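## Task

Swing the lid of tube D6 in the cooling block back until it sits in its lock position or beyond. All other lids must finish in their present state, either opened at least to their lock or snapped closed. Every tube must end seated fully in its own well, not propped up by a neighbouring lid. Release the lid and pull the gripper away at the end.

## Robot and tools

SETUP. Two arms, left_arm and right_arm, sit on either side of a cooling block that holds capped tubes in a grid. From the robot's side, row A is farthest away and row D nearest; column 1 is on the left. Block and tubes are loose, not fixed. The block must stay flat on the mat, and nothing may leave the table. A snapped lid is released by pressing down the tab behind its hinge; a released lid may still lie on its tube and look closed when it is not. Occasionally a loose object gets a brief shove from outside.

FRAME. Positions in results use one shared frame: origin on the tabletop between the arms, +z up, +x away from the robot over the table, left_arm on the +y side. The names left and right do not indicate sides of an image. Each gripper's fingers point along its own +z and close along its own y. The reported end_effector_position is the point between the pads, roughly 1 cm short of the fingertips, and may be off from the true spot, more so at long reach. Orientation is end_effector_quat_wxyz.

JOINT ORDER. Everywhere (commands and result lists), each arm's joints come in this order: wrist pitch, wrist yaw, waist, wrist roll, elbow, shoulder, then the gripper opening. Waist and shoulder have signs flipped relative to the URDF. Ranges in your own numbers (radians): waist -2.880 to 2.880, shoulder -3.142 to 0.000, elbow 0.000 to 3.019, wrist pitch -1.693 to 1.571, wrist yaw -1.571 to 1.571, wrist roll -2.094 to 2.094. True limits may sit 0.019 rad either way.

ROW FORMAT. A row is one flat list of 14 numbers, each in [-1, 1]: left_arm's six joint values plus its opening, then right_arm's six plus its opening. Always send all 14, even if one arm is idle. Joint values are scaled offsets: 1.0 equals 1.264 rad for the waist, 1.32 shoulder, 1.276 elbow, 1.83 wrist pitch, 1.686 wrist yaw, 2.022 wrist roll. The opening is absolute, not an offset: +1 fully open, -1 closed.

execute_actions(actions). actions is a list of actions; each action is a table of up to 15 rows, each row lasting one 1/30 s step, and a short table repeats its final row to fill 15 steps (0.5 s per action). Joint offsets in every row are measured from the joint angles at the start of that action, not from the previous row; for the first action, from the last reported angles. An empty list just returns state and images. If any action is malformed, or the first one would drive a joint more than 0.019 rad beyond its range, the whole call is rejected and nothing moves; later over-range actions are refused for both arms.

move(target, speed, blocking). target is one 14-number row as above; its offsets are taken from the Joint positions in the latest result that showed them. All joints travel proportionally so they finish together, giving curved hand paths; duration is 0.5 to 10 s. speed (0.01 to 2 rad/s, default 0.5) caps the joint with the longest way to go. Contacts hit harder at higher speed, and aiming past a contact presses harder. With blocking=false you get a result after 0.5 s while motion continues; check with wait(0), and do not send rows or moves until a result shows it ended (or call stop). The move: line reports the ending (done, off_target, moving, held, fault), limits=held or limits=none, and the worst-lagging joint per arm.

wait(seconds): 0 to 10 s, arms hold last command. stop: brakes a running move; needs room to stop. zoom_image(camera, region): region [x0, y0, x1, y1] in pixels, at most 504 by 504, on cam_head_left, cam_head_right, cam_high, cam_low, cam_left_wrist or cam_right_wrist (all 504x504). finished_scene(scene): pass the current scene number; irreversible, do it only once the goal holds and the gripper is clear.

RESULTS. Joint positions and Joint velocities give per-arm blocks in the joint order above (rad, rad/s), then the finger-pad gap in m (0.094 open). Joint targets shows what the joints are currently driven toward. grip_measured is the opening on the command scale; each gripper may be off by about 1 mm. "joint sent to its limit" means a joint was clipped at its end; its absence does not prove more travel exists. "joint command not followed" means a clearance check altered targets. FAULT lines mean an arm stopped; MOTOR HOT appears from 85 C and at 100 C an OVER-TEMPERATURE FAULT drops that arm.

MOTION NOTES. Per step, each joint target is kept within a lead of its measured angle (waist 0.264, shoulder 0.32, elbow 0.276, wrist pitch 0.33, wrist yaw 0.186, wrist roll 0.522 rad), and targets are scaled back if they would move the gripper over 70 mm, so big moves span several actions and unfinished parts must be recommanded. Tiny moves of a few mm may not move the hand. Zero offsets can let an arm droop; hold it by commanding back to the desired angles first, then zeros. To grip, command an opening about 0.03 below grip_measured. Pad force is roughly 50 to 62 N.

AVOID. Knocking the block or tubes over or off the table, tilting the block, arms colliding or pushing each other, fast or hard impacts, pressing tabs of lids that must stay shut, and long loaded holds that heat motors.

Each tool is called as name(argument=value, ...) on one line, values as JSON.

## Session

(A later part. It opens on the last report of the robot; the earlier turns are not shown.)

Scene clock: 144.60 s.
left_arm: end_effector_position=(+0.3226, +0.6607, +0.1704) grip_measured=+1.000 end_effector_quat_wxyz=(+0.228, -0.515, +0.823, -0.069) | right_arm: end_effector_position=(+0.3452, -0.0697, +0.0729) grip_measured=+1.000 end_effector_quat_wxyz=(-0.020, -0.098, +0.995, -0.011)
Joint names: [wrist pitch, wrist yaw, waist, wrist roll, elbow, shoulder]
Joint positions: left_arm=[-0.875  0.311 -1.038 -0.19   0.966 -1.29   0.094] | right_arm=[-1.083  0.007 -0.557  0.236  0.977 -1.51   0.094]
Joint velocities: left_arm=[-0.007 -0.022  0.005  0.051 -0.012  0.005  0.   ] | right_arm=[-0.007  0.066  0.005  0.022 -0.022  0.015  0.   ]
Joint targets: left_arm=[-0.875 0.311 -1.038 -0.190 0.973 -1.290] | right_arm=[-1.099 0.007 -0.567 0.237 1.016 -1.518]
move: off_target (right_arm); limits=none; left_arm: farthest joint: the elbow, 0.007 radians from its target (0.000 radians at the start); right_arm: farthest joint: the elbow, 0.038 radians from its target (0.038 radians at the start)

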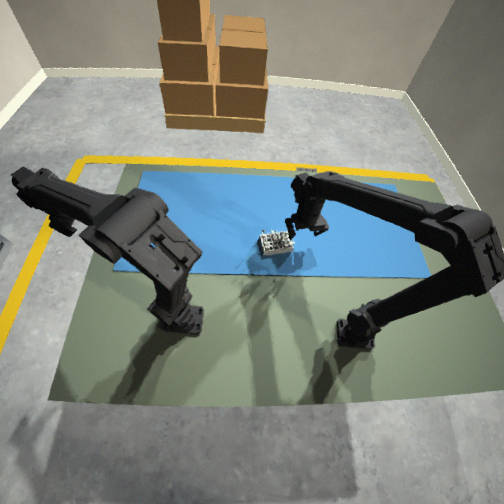

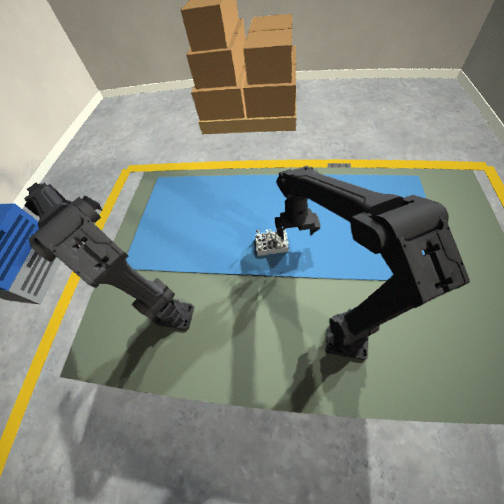

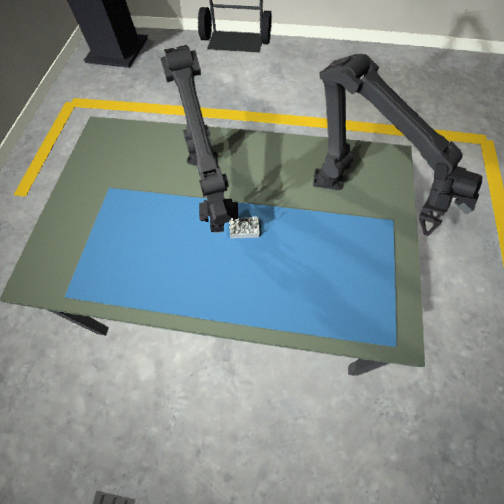

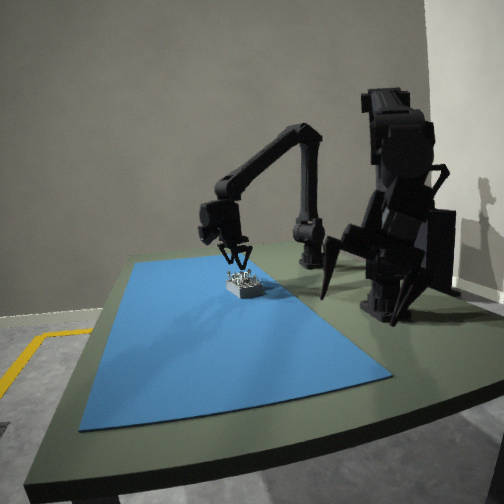

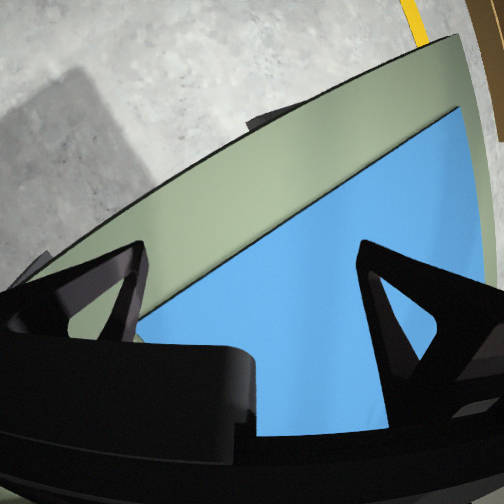

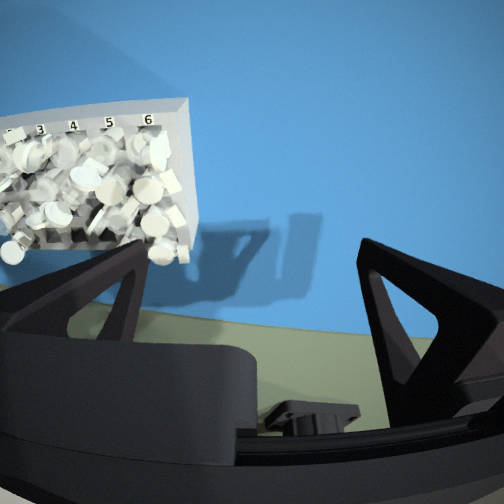

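move(target=[0,0,0,0,0,0,1, 0.01,0,0.02,0,0.03,-0.02,1], speed=0.1)

zoom_image(camera="cam_low", region=[200, 230, 290, 305])

zoom_image(camera="cam_head_left", region=[250, 200, 330, 265])

Scene clock: 177.57 s.
left_arm: end_effector_position=(+0.3213, +0.6587, +0.1673) grip_measured=+1.000 end_effector_quat_wxyz=(+0.225, -0.516, +0.824, -0.071) | right_arm: end_effector_position=(+0.3467, -0.0758, +0.0662) grip_measured=+1.000 end_effector_quat_wxyz=(-0.029, -0.090, +0.995, -0.014)
Joint names: [wrist pitch, wrist yaw, waist, wrist roll, elbow, shoulder]
Joint positions: left_arm=[-0.875  0.311 -1.038 -0.19   0.959 -1.29   0.094] | right_arm=[-1.083  0.007 -0.541  0.236  0.977 -1.529  0.094]
Joint velocities: left_arm=[-0.007  0.051  0.015 -0.007 -0.007 -0.005  0.   ] | right_arm=[-0.017 -0.037  0.015 -0.037  0.002 -0.005  0.   ]
Joint targets: left_arm=[-0.875 0.311 -1.038 -0.190 0.966 -1.290] | right_arm=[-1.065 0.007 -0.532 0.236 1.016 -1.537]
move: off_target (right_arm); limits=none; left_arm: farthest joint: the elbow, 0.007 radians from its target (0.000 radians at the start); right_arm: farthest joint: the elbow, 0.038 radians from its target (0.038 radians at the start)

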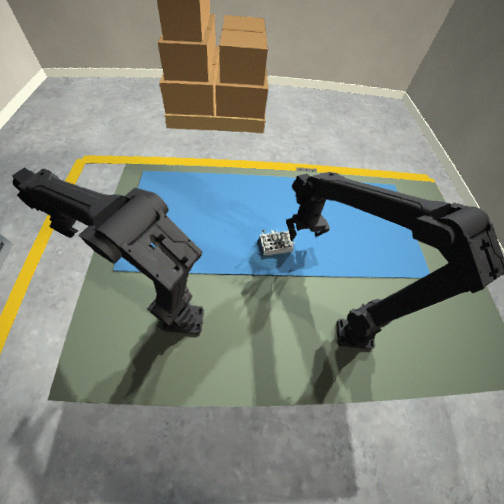

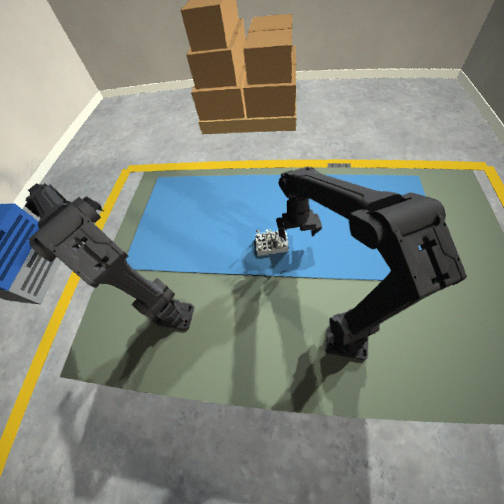

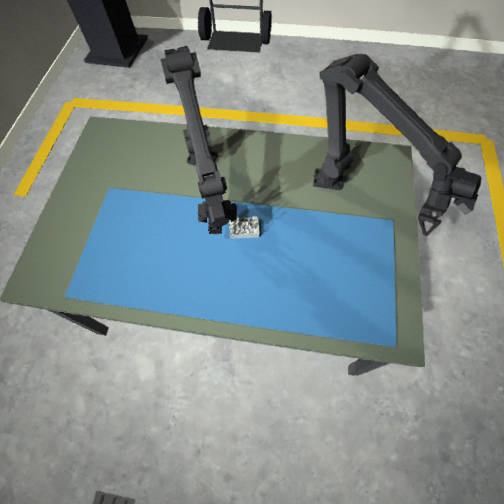

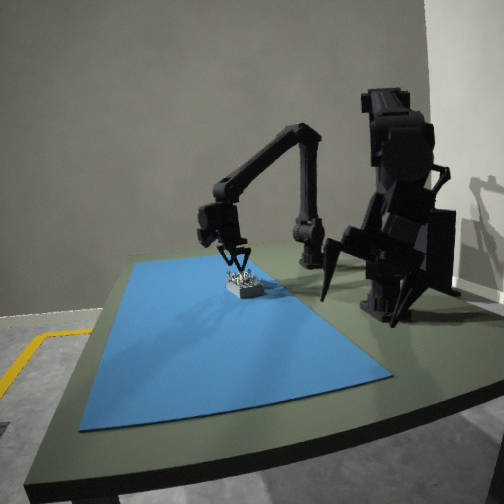

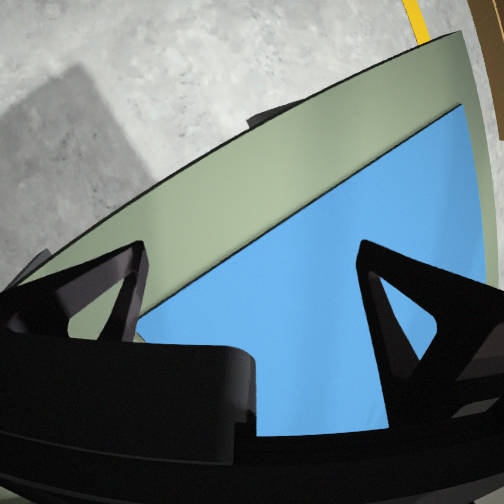

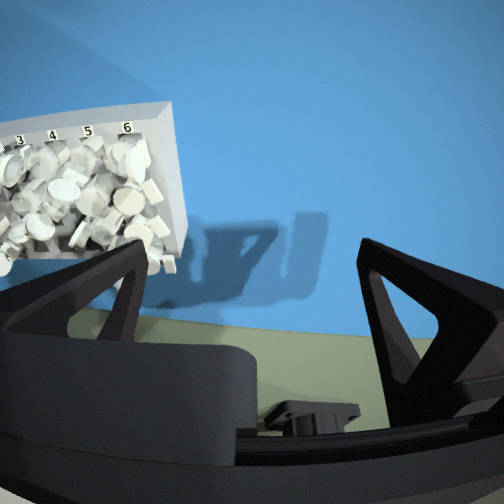

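Region (200, 230, 290, 305) of cam_low's 504x504 image, scaled by 5.600, with more detail than that image has.

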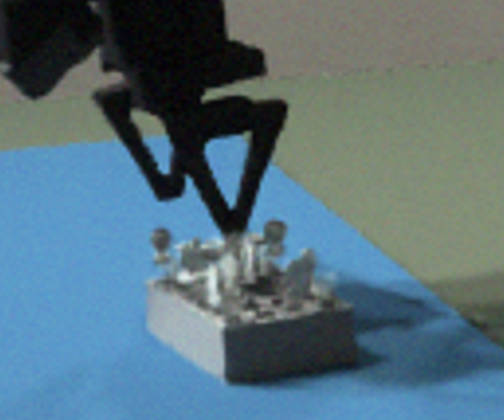

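Region (250, 200, 330, 265) of cam_head_left's 504x504 image, scaled by 6.300, with more detail than that image has; it fills the top 410 rows of this view, and the rest is white.

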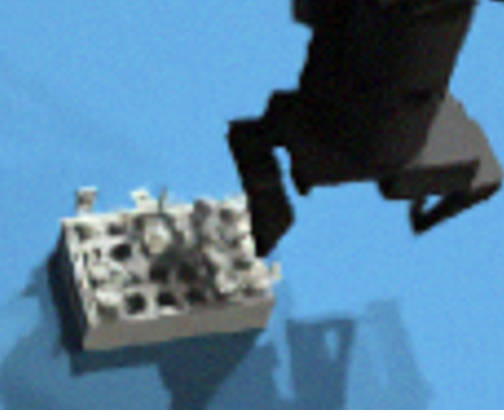

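move(target=[0,0,0,0,0,0,1, -0.047,0,0,0,0.03,-0.012,1], speed=0.1)

zoom_image(camera="cam_low", region=[200, 230, 290, 305])

Scene clock: 191.00 s.
left_arm: end_effector_position=(+0.3201, +0.6569, +0.1644) grip_measured=+1.000 end_effector_quat_wxyz=(+0.222, -0.517, +0.824, -0.072) | right_arm: end_effector_position=(+0.3305, -0.0829, +0.0660) grip_measured=+1.000 end_effector_quat_wxyz=(-0.066, -0.090, +0.993, -0.026)
Joint names: [wrist pitch, wrist yaw, waist, wrist roll, elbow, shoulder]
Joint positions: left_arm=[-0.875  0.311 -1.038 -0.19   0.953 -1.29   0.094] | right_arm=[-1.154  0.007 -0.541  0.236  0.977 -1.535  0.094]
Joint velocities: left_arm=[ 0.002 -0.051  0.005  0.037 -0.002  0.005  0.   ] | right_arm=[ 0.002 -0.007  0.005 -0.051  0.002  0.015  0.   ]
Joint targets: left_arm=[-0.875 0.311 -1.038 -0.190 0.959 -1.290] | right_arm=[-1.169 0.007 -0.541 0.236 1.016 -1.545]
move: off_target (right_arm); limits=none; left_arm: farthest joint: the elbow, 0.006 radians from its target (0.000 radians at the start); right_arm: farthest joint: the elbow, 0.038 radians from its target (0.038 radians at the start)

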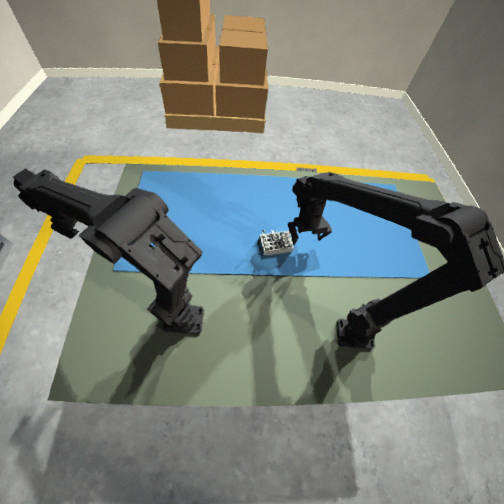

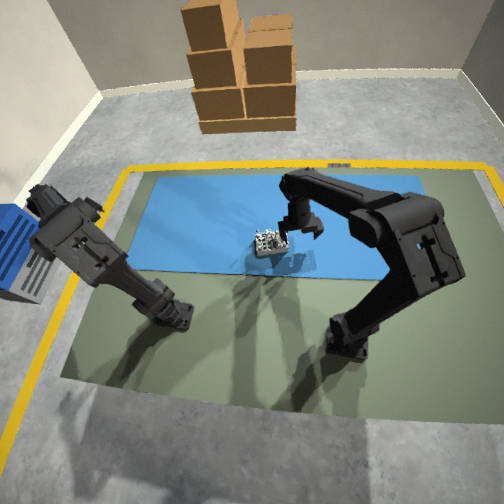

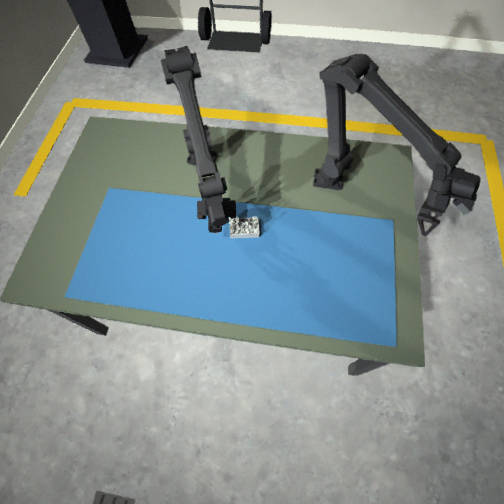

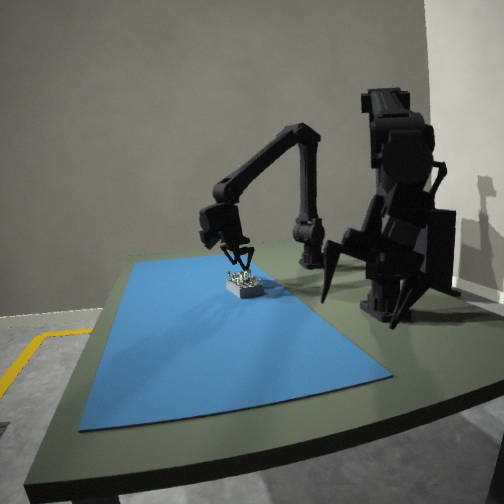

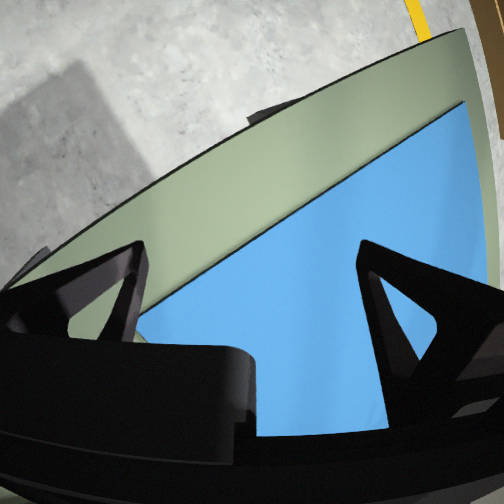

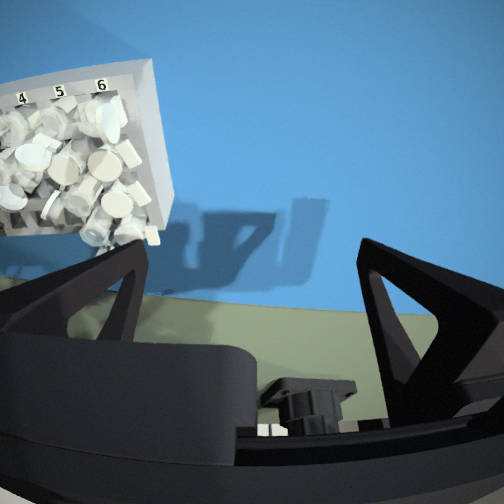

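Region (200, 230, 290, 305) of cam_low's 504x504 image, scaled by 5.600, with more detail than that image has.

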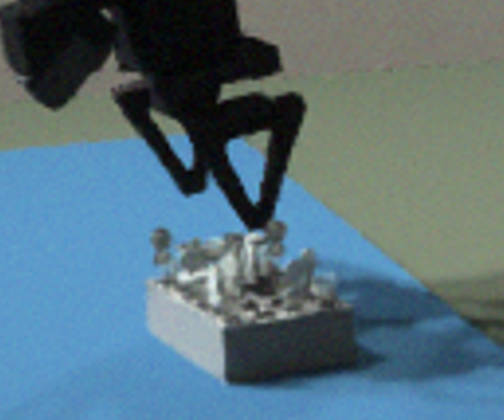

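move(target=[0,0,0,0,0,0,1, -0.008,0,0,0,0.03,-0.024,1], speed=0.08)

zoom_image(camera="cam_right_wrist", region=[40, 140, 220, 320])

zoom_image(camera="cam_low", region=[215, 250, 275, 300])

Scene clock: 199.73 s.
left_arm: end_effector_position=(+0.3189, +0.6550, +0.1615) grip_measured=+1.000 end_effector_quat_wxyz=(+0.219, -0.517, +0.824, -0.073) | right_arm: end_effector_position=(+0.3302, -0.0831, +0.0628) grip_measured=+1.000 end_effector_quat_wxyz=(-0.070, -0.089, +0.993, -0.027)
Joint names: [wrist pitch, wrist yaw, waist, wrist roll, elbow, shoulder]
Joint positions: left_arm=[-0.875  0.311 -1.038 -0.19   0.946 -1.29   0.094] | right_arm=[-1.154  0.007 -0.541  0.236  0.978 -1.545  0.094]
Joint velocities: left_arm=[ 0.002 -0.095  0.005 -0.022  0.012 -0.005  0.   ] | right_arm=[ 0.017 -0.066  0.015  0.007  0.002 -0.005  0.   ]
Joint targets: left_arm=[-0.875 0.311 -1.038 -0.190 0.953 -1.290] | right_arm=[-1.169 0.007 -0.541 0.236 1.016 -1.566]
move: off_target (right_arm); limits=none; left_arm: farthest joint: the elbow, 0.007 radians from its target (0.000 radians at the start); right_arm: farthest joint: the elbow, 0.037 radians from its target (0.038 radians at the start)

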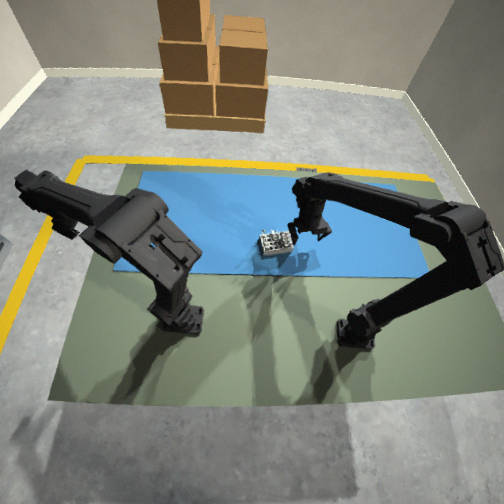

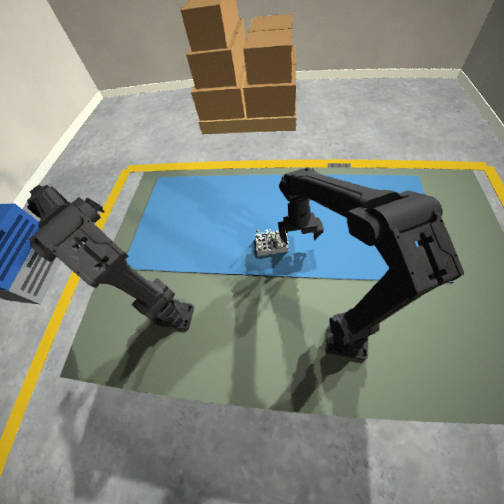

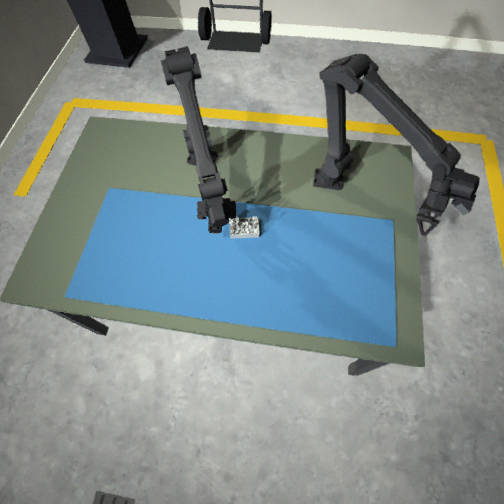

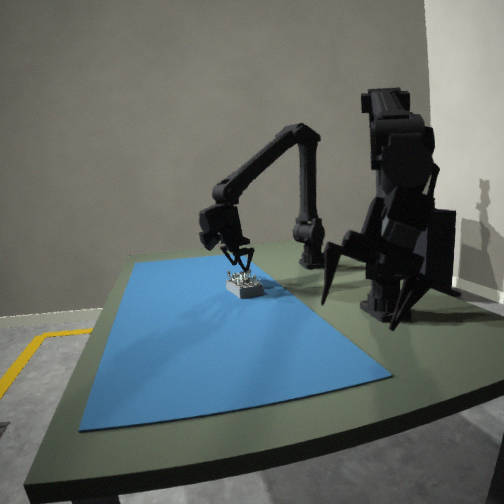

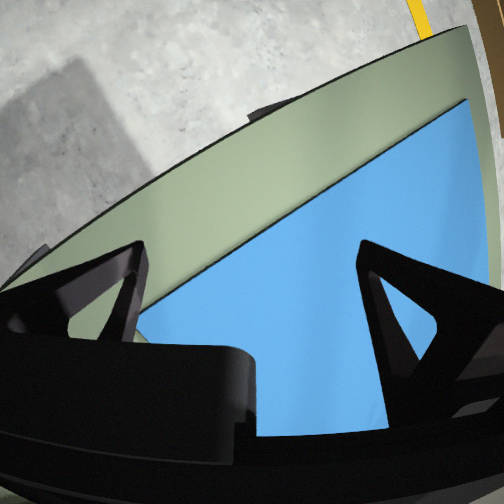

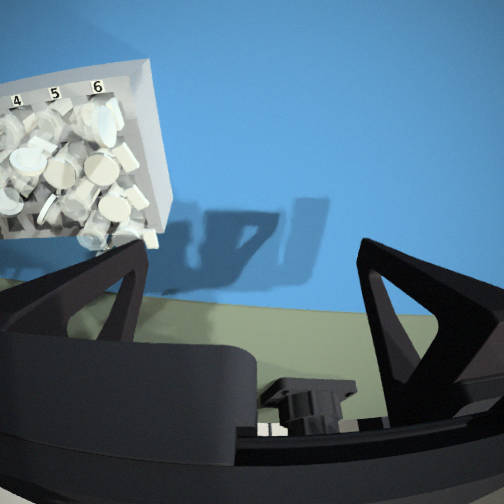

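Region (40, 140, 220, 320) of cam_right_wrist's 504x504 image, scaled by 2.800, with more detail than that image has.

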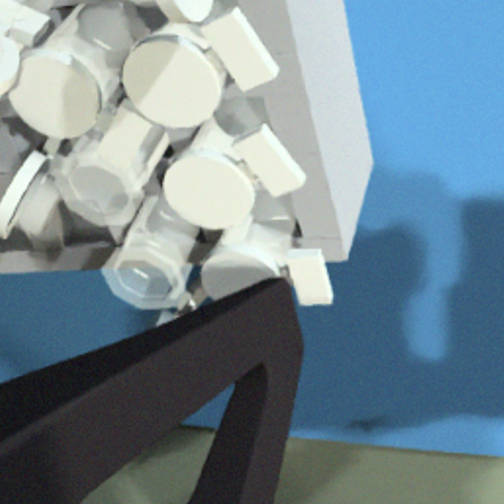

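Region (215, 250, 275, 300) of cam_low's 504x504 image, scaled by 8.400, with more detail than that image has.

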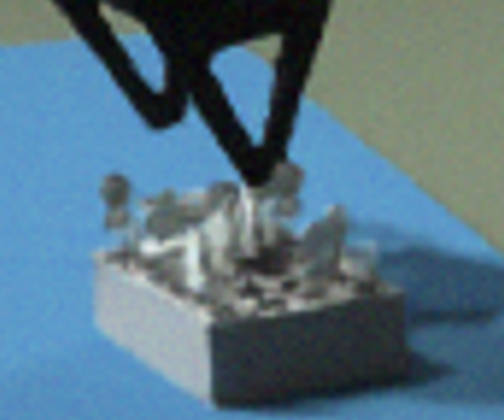

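move(target=[0,0,0,0,0,0,1, -0.008,0,0.018,0,0.03,0.0,1], speed=0.05)

zoom_image(camera="cam_right_wrist", region=[40, 140, 220, 320])

Scene clock: 208.90 s.
left_arm: end_effector_position=(+0.3176, +0.6531, +0.1587) grip_measured=+1.000 end_effector_quat_wxyz=(+0.216, -0.518, +0.824, -0.075) | right_arm: end_effector_position=(+0.3313, -0.0856, +0.0628) grip_measured=+1.000 end_effector_quat_wxyz=(-0.070, -0.085, +0.994, -0.026)
Joint names: [wrist pitch, wrist yaw, waist, wrist roll, elbow, shoulder]
Joint positions: left_arm=[-0.875  0.311 -1.038 -0.19   0.94  -1.29   0.094] | right_arm=[-1.154  0.004 -0.532  0.236  0.978 -1.545  0.094]
Joint velocities: left_arm=[-0.022  0.037  0.005  0.022  0.012  0.015  0.   ] | right_arm=[-0.022 -0.022 -0.005  0.051 -0.002 -0.005  0.   ]
Joint targets: left_arm=[-0.875 0.311 -1.038 -0.190 0.946 -1.290] | right_arm=[-1.169 0.007 -0.518 0.236 1.016 -1.545]
move: off_target (right_arm); limits=none; left_arm: farthest joint: the elbow, 0.006 radians from its target (0.000 radians at the start); right_arm: farthest joint: the elbow, 0.038 radians from its target (0.038 radians at the start)

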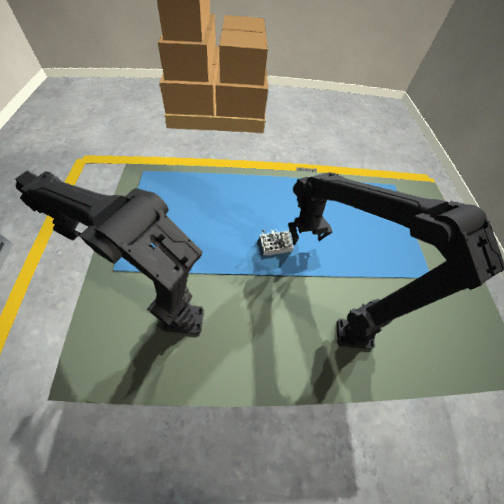

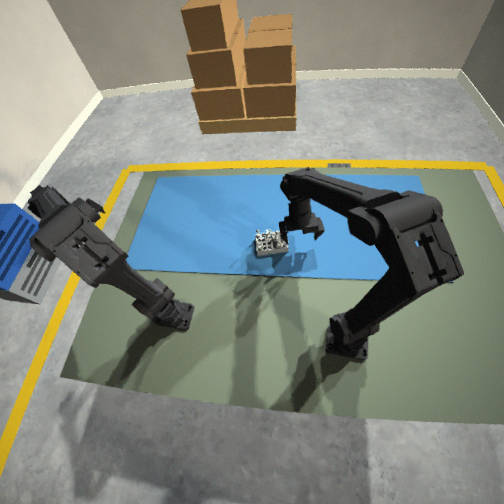

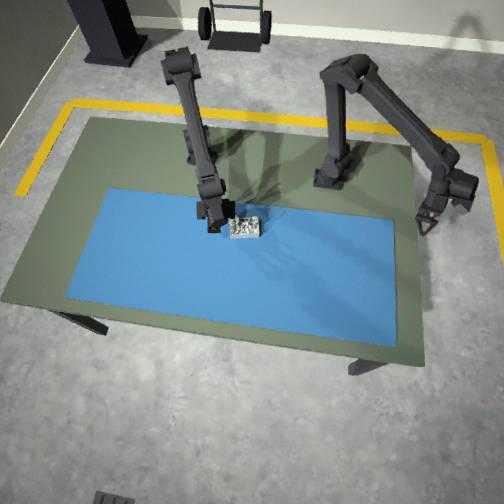

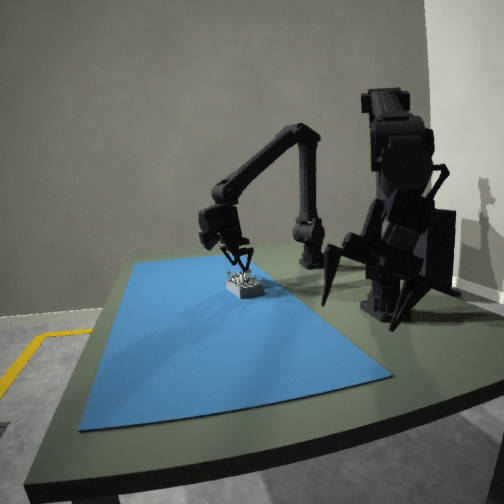

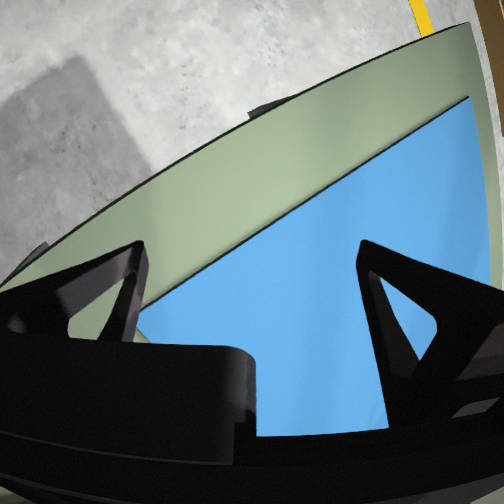

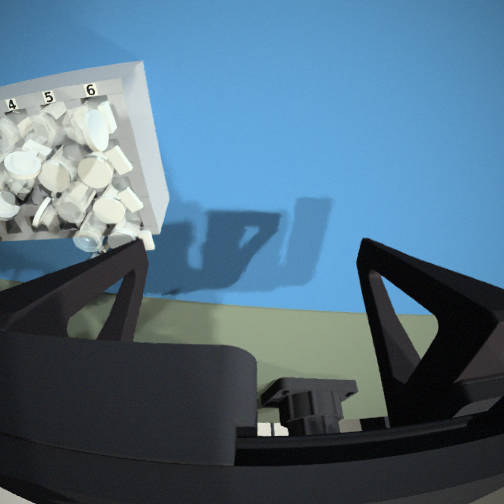

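Region (40, 140, 220, 320) of cam_right_wrist's 504x504 image, scaled by 2.800, with more detail than that image has.

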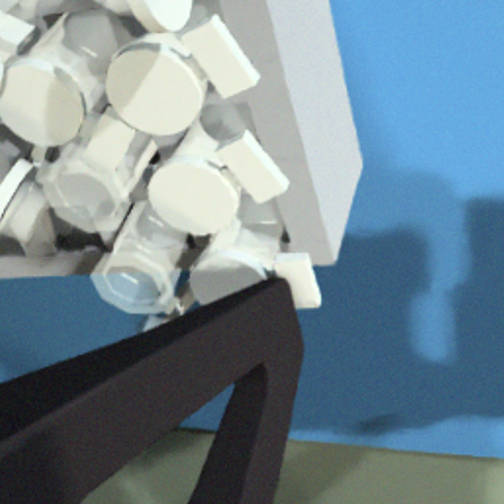

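move(target=[0,0,0,0,0,0,1, -0.008,0,0.008,0,0.03,-0.028,1], speed=0.05)

zoom_image(camera="cam_right_wrist", region=[40, 140, 220, 320])

zoom_image(camera="cam_low", region=[215, 250, 275, 300])

Scene clock: 216.93 s.
left_arm: end_effector_position=(+0.3163, +0.6511, +0.1558) grip_measured=+1.000 end_effector_quat_wxyz=(+0.213, -0.519, +0.824, -0.076) | right_arm: end_effector_position=(+0.3310, -0.0854, +0.0617) grip_measured=+1.000 end_effector_quat_wxyz=(-0.075, -0.085, +0.993, -0.026)
Joint names: [wrist pitch, wrist yaw, waist, wrist roll, elbow, shoulder]
Joint positions: left_arm=[-0.875  0.311 -1.038 -0.19   0.933 -1.29   0.094] | right_arm=[-1.159  0.003 -0.532  0.236  0.982 -1.551  0.094]
Joint velocities: left_arm=[ 0.002 -0.081  0.005 -0.022 -0.002  0.015  0.   ] | right_arm=[ 0.027 -0.066  0.015 -0.081  0.002  0.015  0.   ]
Joint targets: left_arm=[-0.875 0.311 -1.038 -0.190 0.940 -1.290] | right_arm=[-1.169 0.004 -0.522 0.236 1.016 -1.582]
move: off_target (right_arm); limits=none; left_arm: farthest joint: the elbow, 0.007 radians from its target (0.000 radians at the start); right_arm: farthest joint: the elbow, 0.035 radians from its target (0.038 radians at the start)

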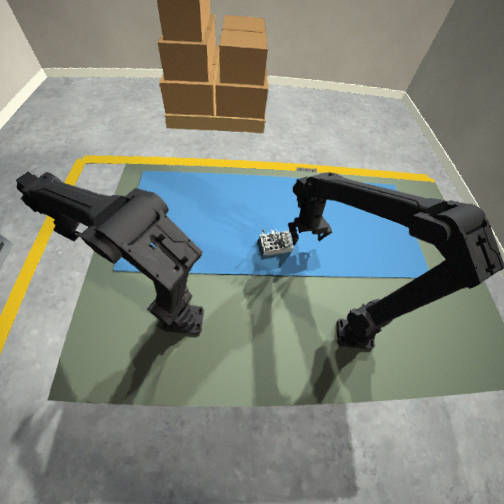

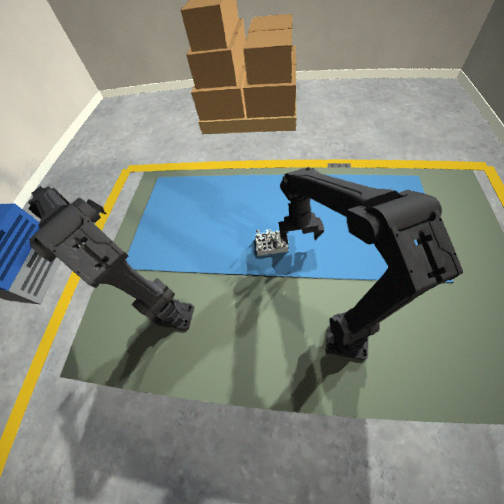

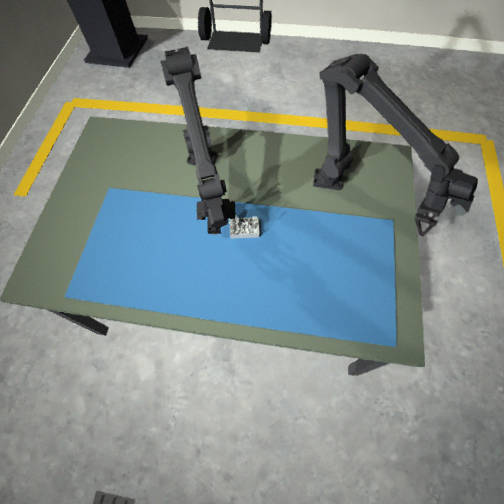

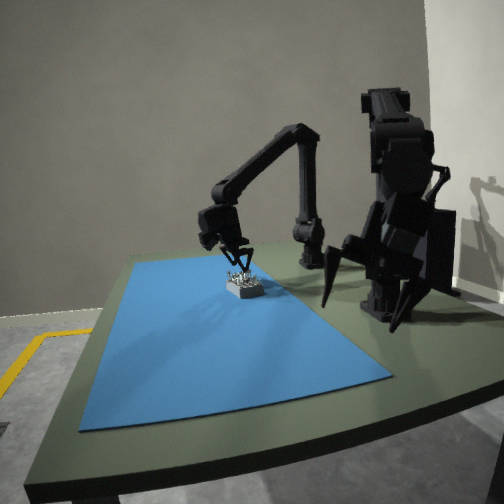

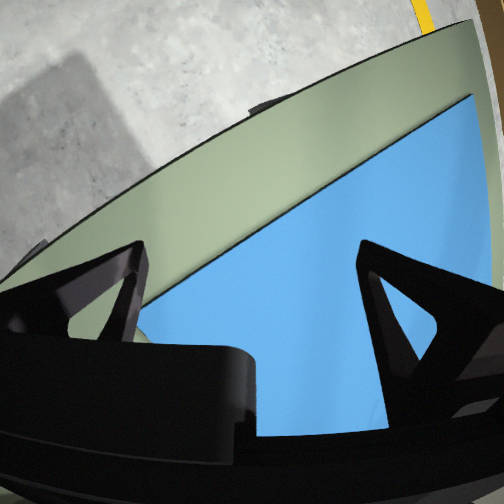

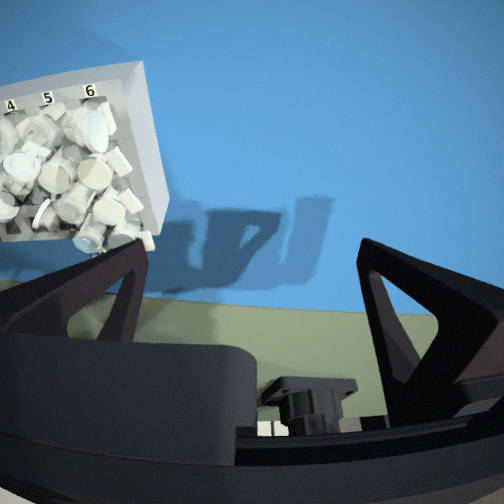

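Region (40, 140, 220, 320) of cam_right_wrist's 504x504 image, scaled by 2.800, with more detail than that image has.

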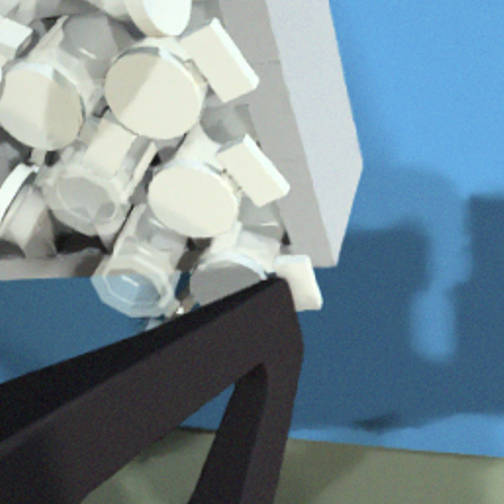

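Region (215, 250, 275, 300) of cam_low's 504x504 image, scaled by 8.400, with more detail than that image has.

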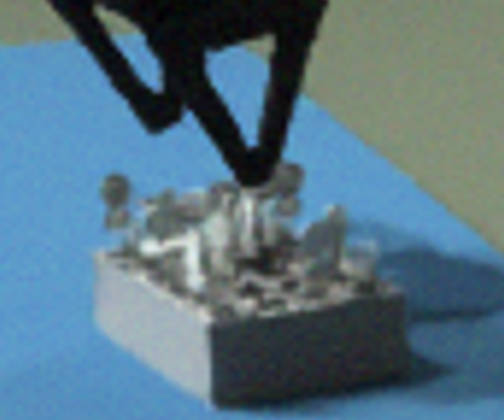

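move(target=[0,0,0,0,0,0,1, -0.005,0,0.008,0,0.027,-0.04,1], speed=0.05)

zoom_image(camera="cam_right_wrist", region=[40, 140, 220, 320])

Scene clock: 231.57 s.
left_arm: end_effector_position=(+0.3151, +0.6493, +0.1532) grip_measured=+1.000 end_effector_quat_wxyz=(+0.210, -0.519, +0.825, -0.077) | right_arm: end_effector_position=(+0.3313, -0.0852, +0.0610) grip_measured=+1.000 end_effector_quat_wxyz=(-0.080, -0.086, +0.993, -0.027)
Joint names: [wrist pitch, wrist yaw, waist, wrist roll, elbow, shoulder]
Joint positions: left_arm=[-0.875  0.311 -1.038 -0.19   0.927 -1.29   0.094] | right_arm=[-1.168  0.001 -0.532  0.234  0.988 -1.56   0.094]
Joint velocities: left_arm=[ 0.002 -0.037  0.015 -0.022  0.022  0.015  0.   ] | right_arm=[-0.002  0.051  0.005  0.022 -0.007 -0.005  0.   ]
Joint targets: left_arm=[-0.875 0.311 -1.038 -0.190 0.934 -1.290] | right_arm=[-1.169 0.003 -0.523 0.237 1.016 -1.604]
move: off_target (right_arm); limits=none; left_arm: farthest joint: the elbow, 0.006 radians from its target (0.000 radians at the start); right_arm: farthest joint: the shoulder, 0.044 radians from its target (0.053 radians at the start)

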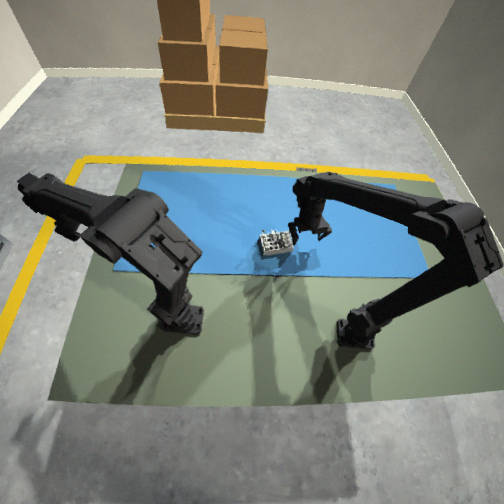

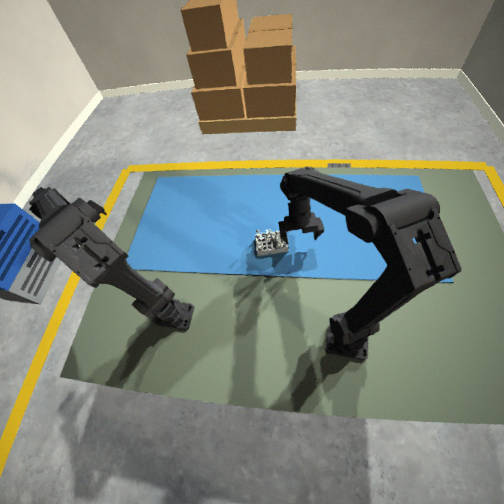

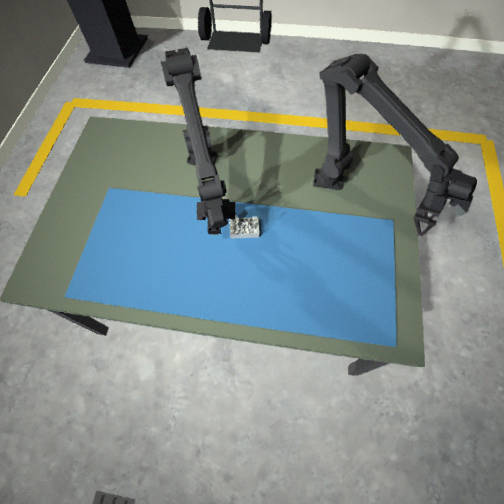

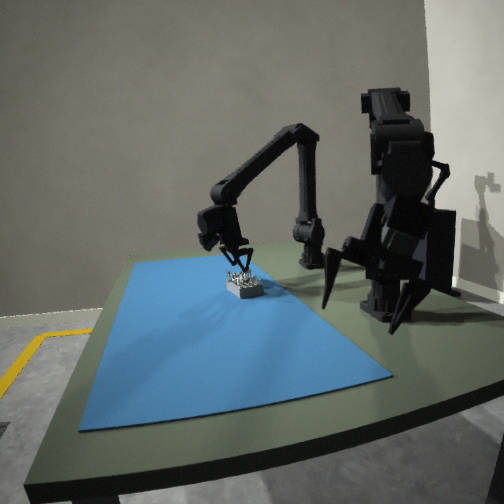

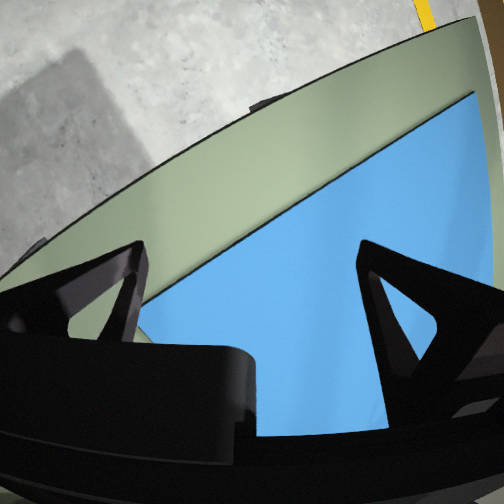

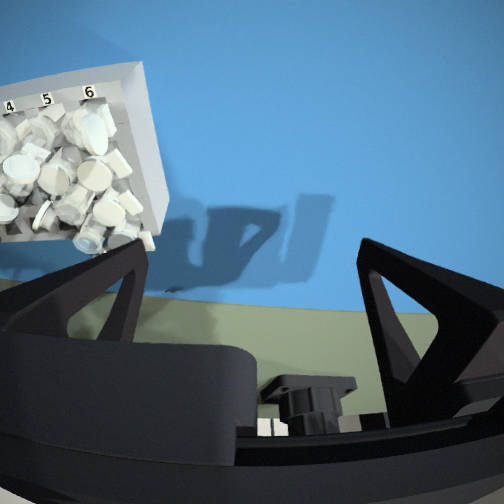

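Region (40, 140, 220, 320) of cam_right_wrist's 504x504 image, scaled by 2.800, with more detail than that image has.

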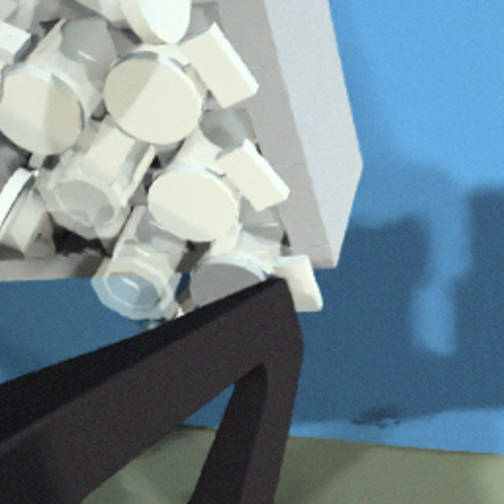

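move(target=[0,0,0,0,0,0,1, 0,0,0.008,0,0.02,0.012,0.75], speed=0.05)

zoom_image(camera="cam_right_wrist", region=[40, 140, 220, 320])

Scene clock: 239.30 s.
left_arm: end_effector_position=(+0.3138, +0.6473, +0.1504) grip_measured=+1.000 end_effector_quat_wxyz=(+0.208, -0.520, +0.825, -0.078) | right_arm: end_effector_position=(+0.3309, -0.0834, +0.0626) grip_measured=+0.753 end_effector_quat_wxyz=(-0.079, -0.087, +0.993, -0.024)
Joint names: [wrist pitch, wrist yaw, waist, wrist roll, elbow, shoulder]
Joint positions: left_arm=[-0.875  0.311 -1.038 -0.19   0.921 -1.29   0.094] | right_arm=[-1.168 -0.005 -0.534  0.234  0.988 -1.555  0.082]
Joint velocities: left_arm=[-0.002  0.051 -0.015  0.007 -0.022  0.015  0.   ] | right_arm=[-0.002 -0.037  0.005 -0.022 -0.012  0.005 -0.001]
Joint targets: left_arm=[-0.875 0.311 -1.038 -0.190 0.927 -1.290] | right_arm=[-1.168 0.001 -0.521 0.234 1.014 -1.544]
move: off_target (right_arm); limits=none; left_arm: farthest joint: the elbow, 0.006 radians from its target (0.000 radians at the start); right_arm: farthest joint: the elbow, 0.025 radians from its target (0.025 radians at the start)

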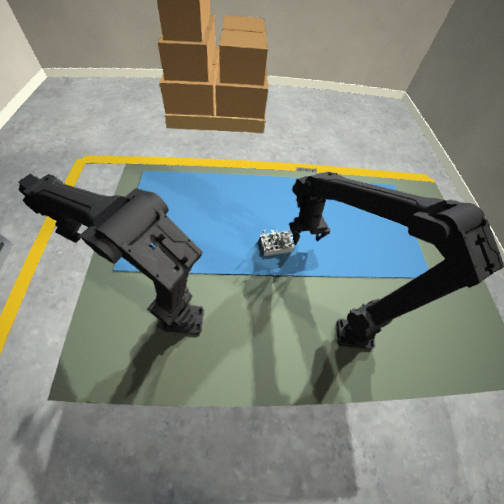

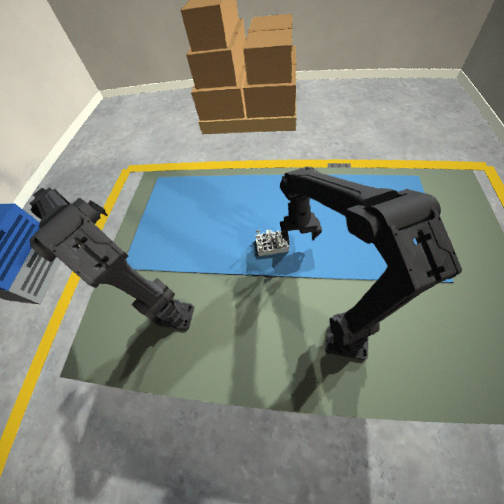

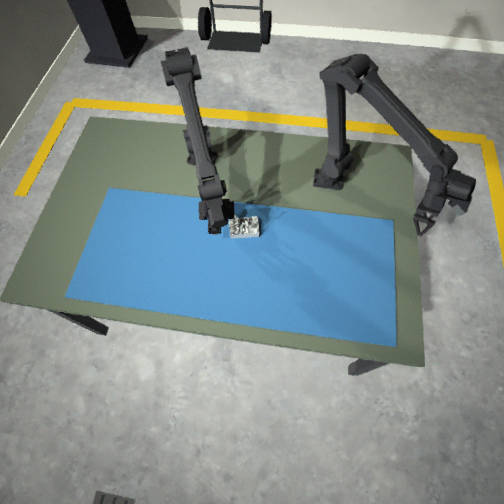

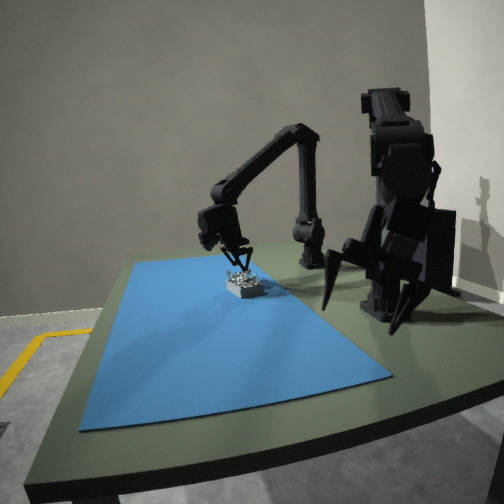

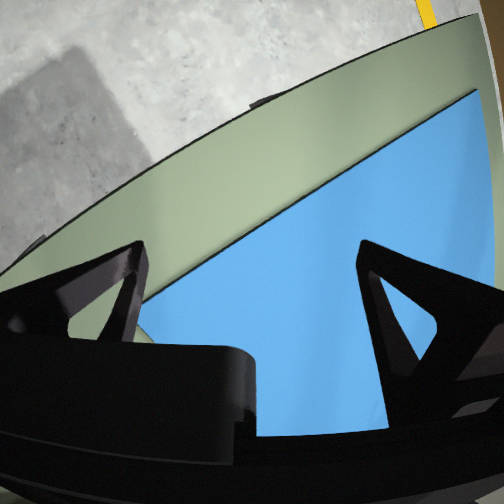

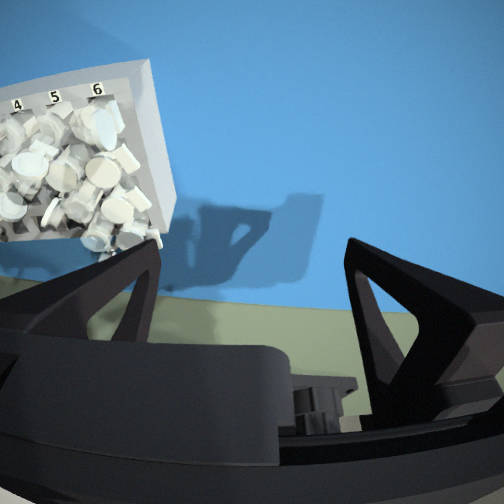

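Region (40, 140, 220, 320) of cam_right_wrist's 504x504 image, scaled by 2.800, with more detail than that image has.

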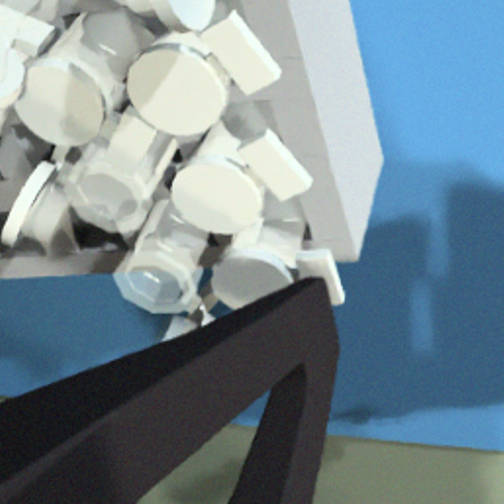

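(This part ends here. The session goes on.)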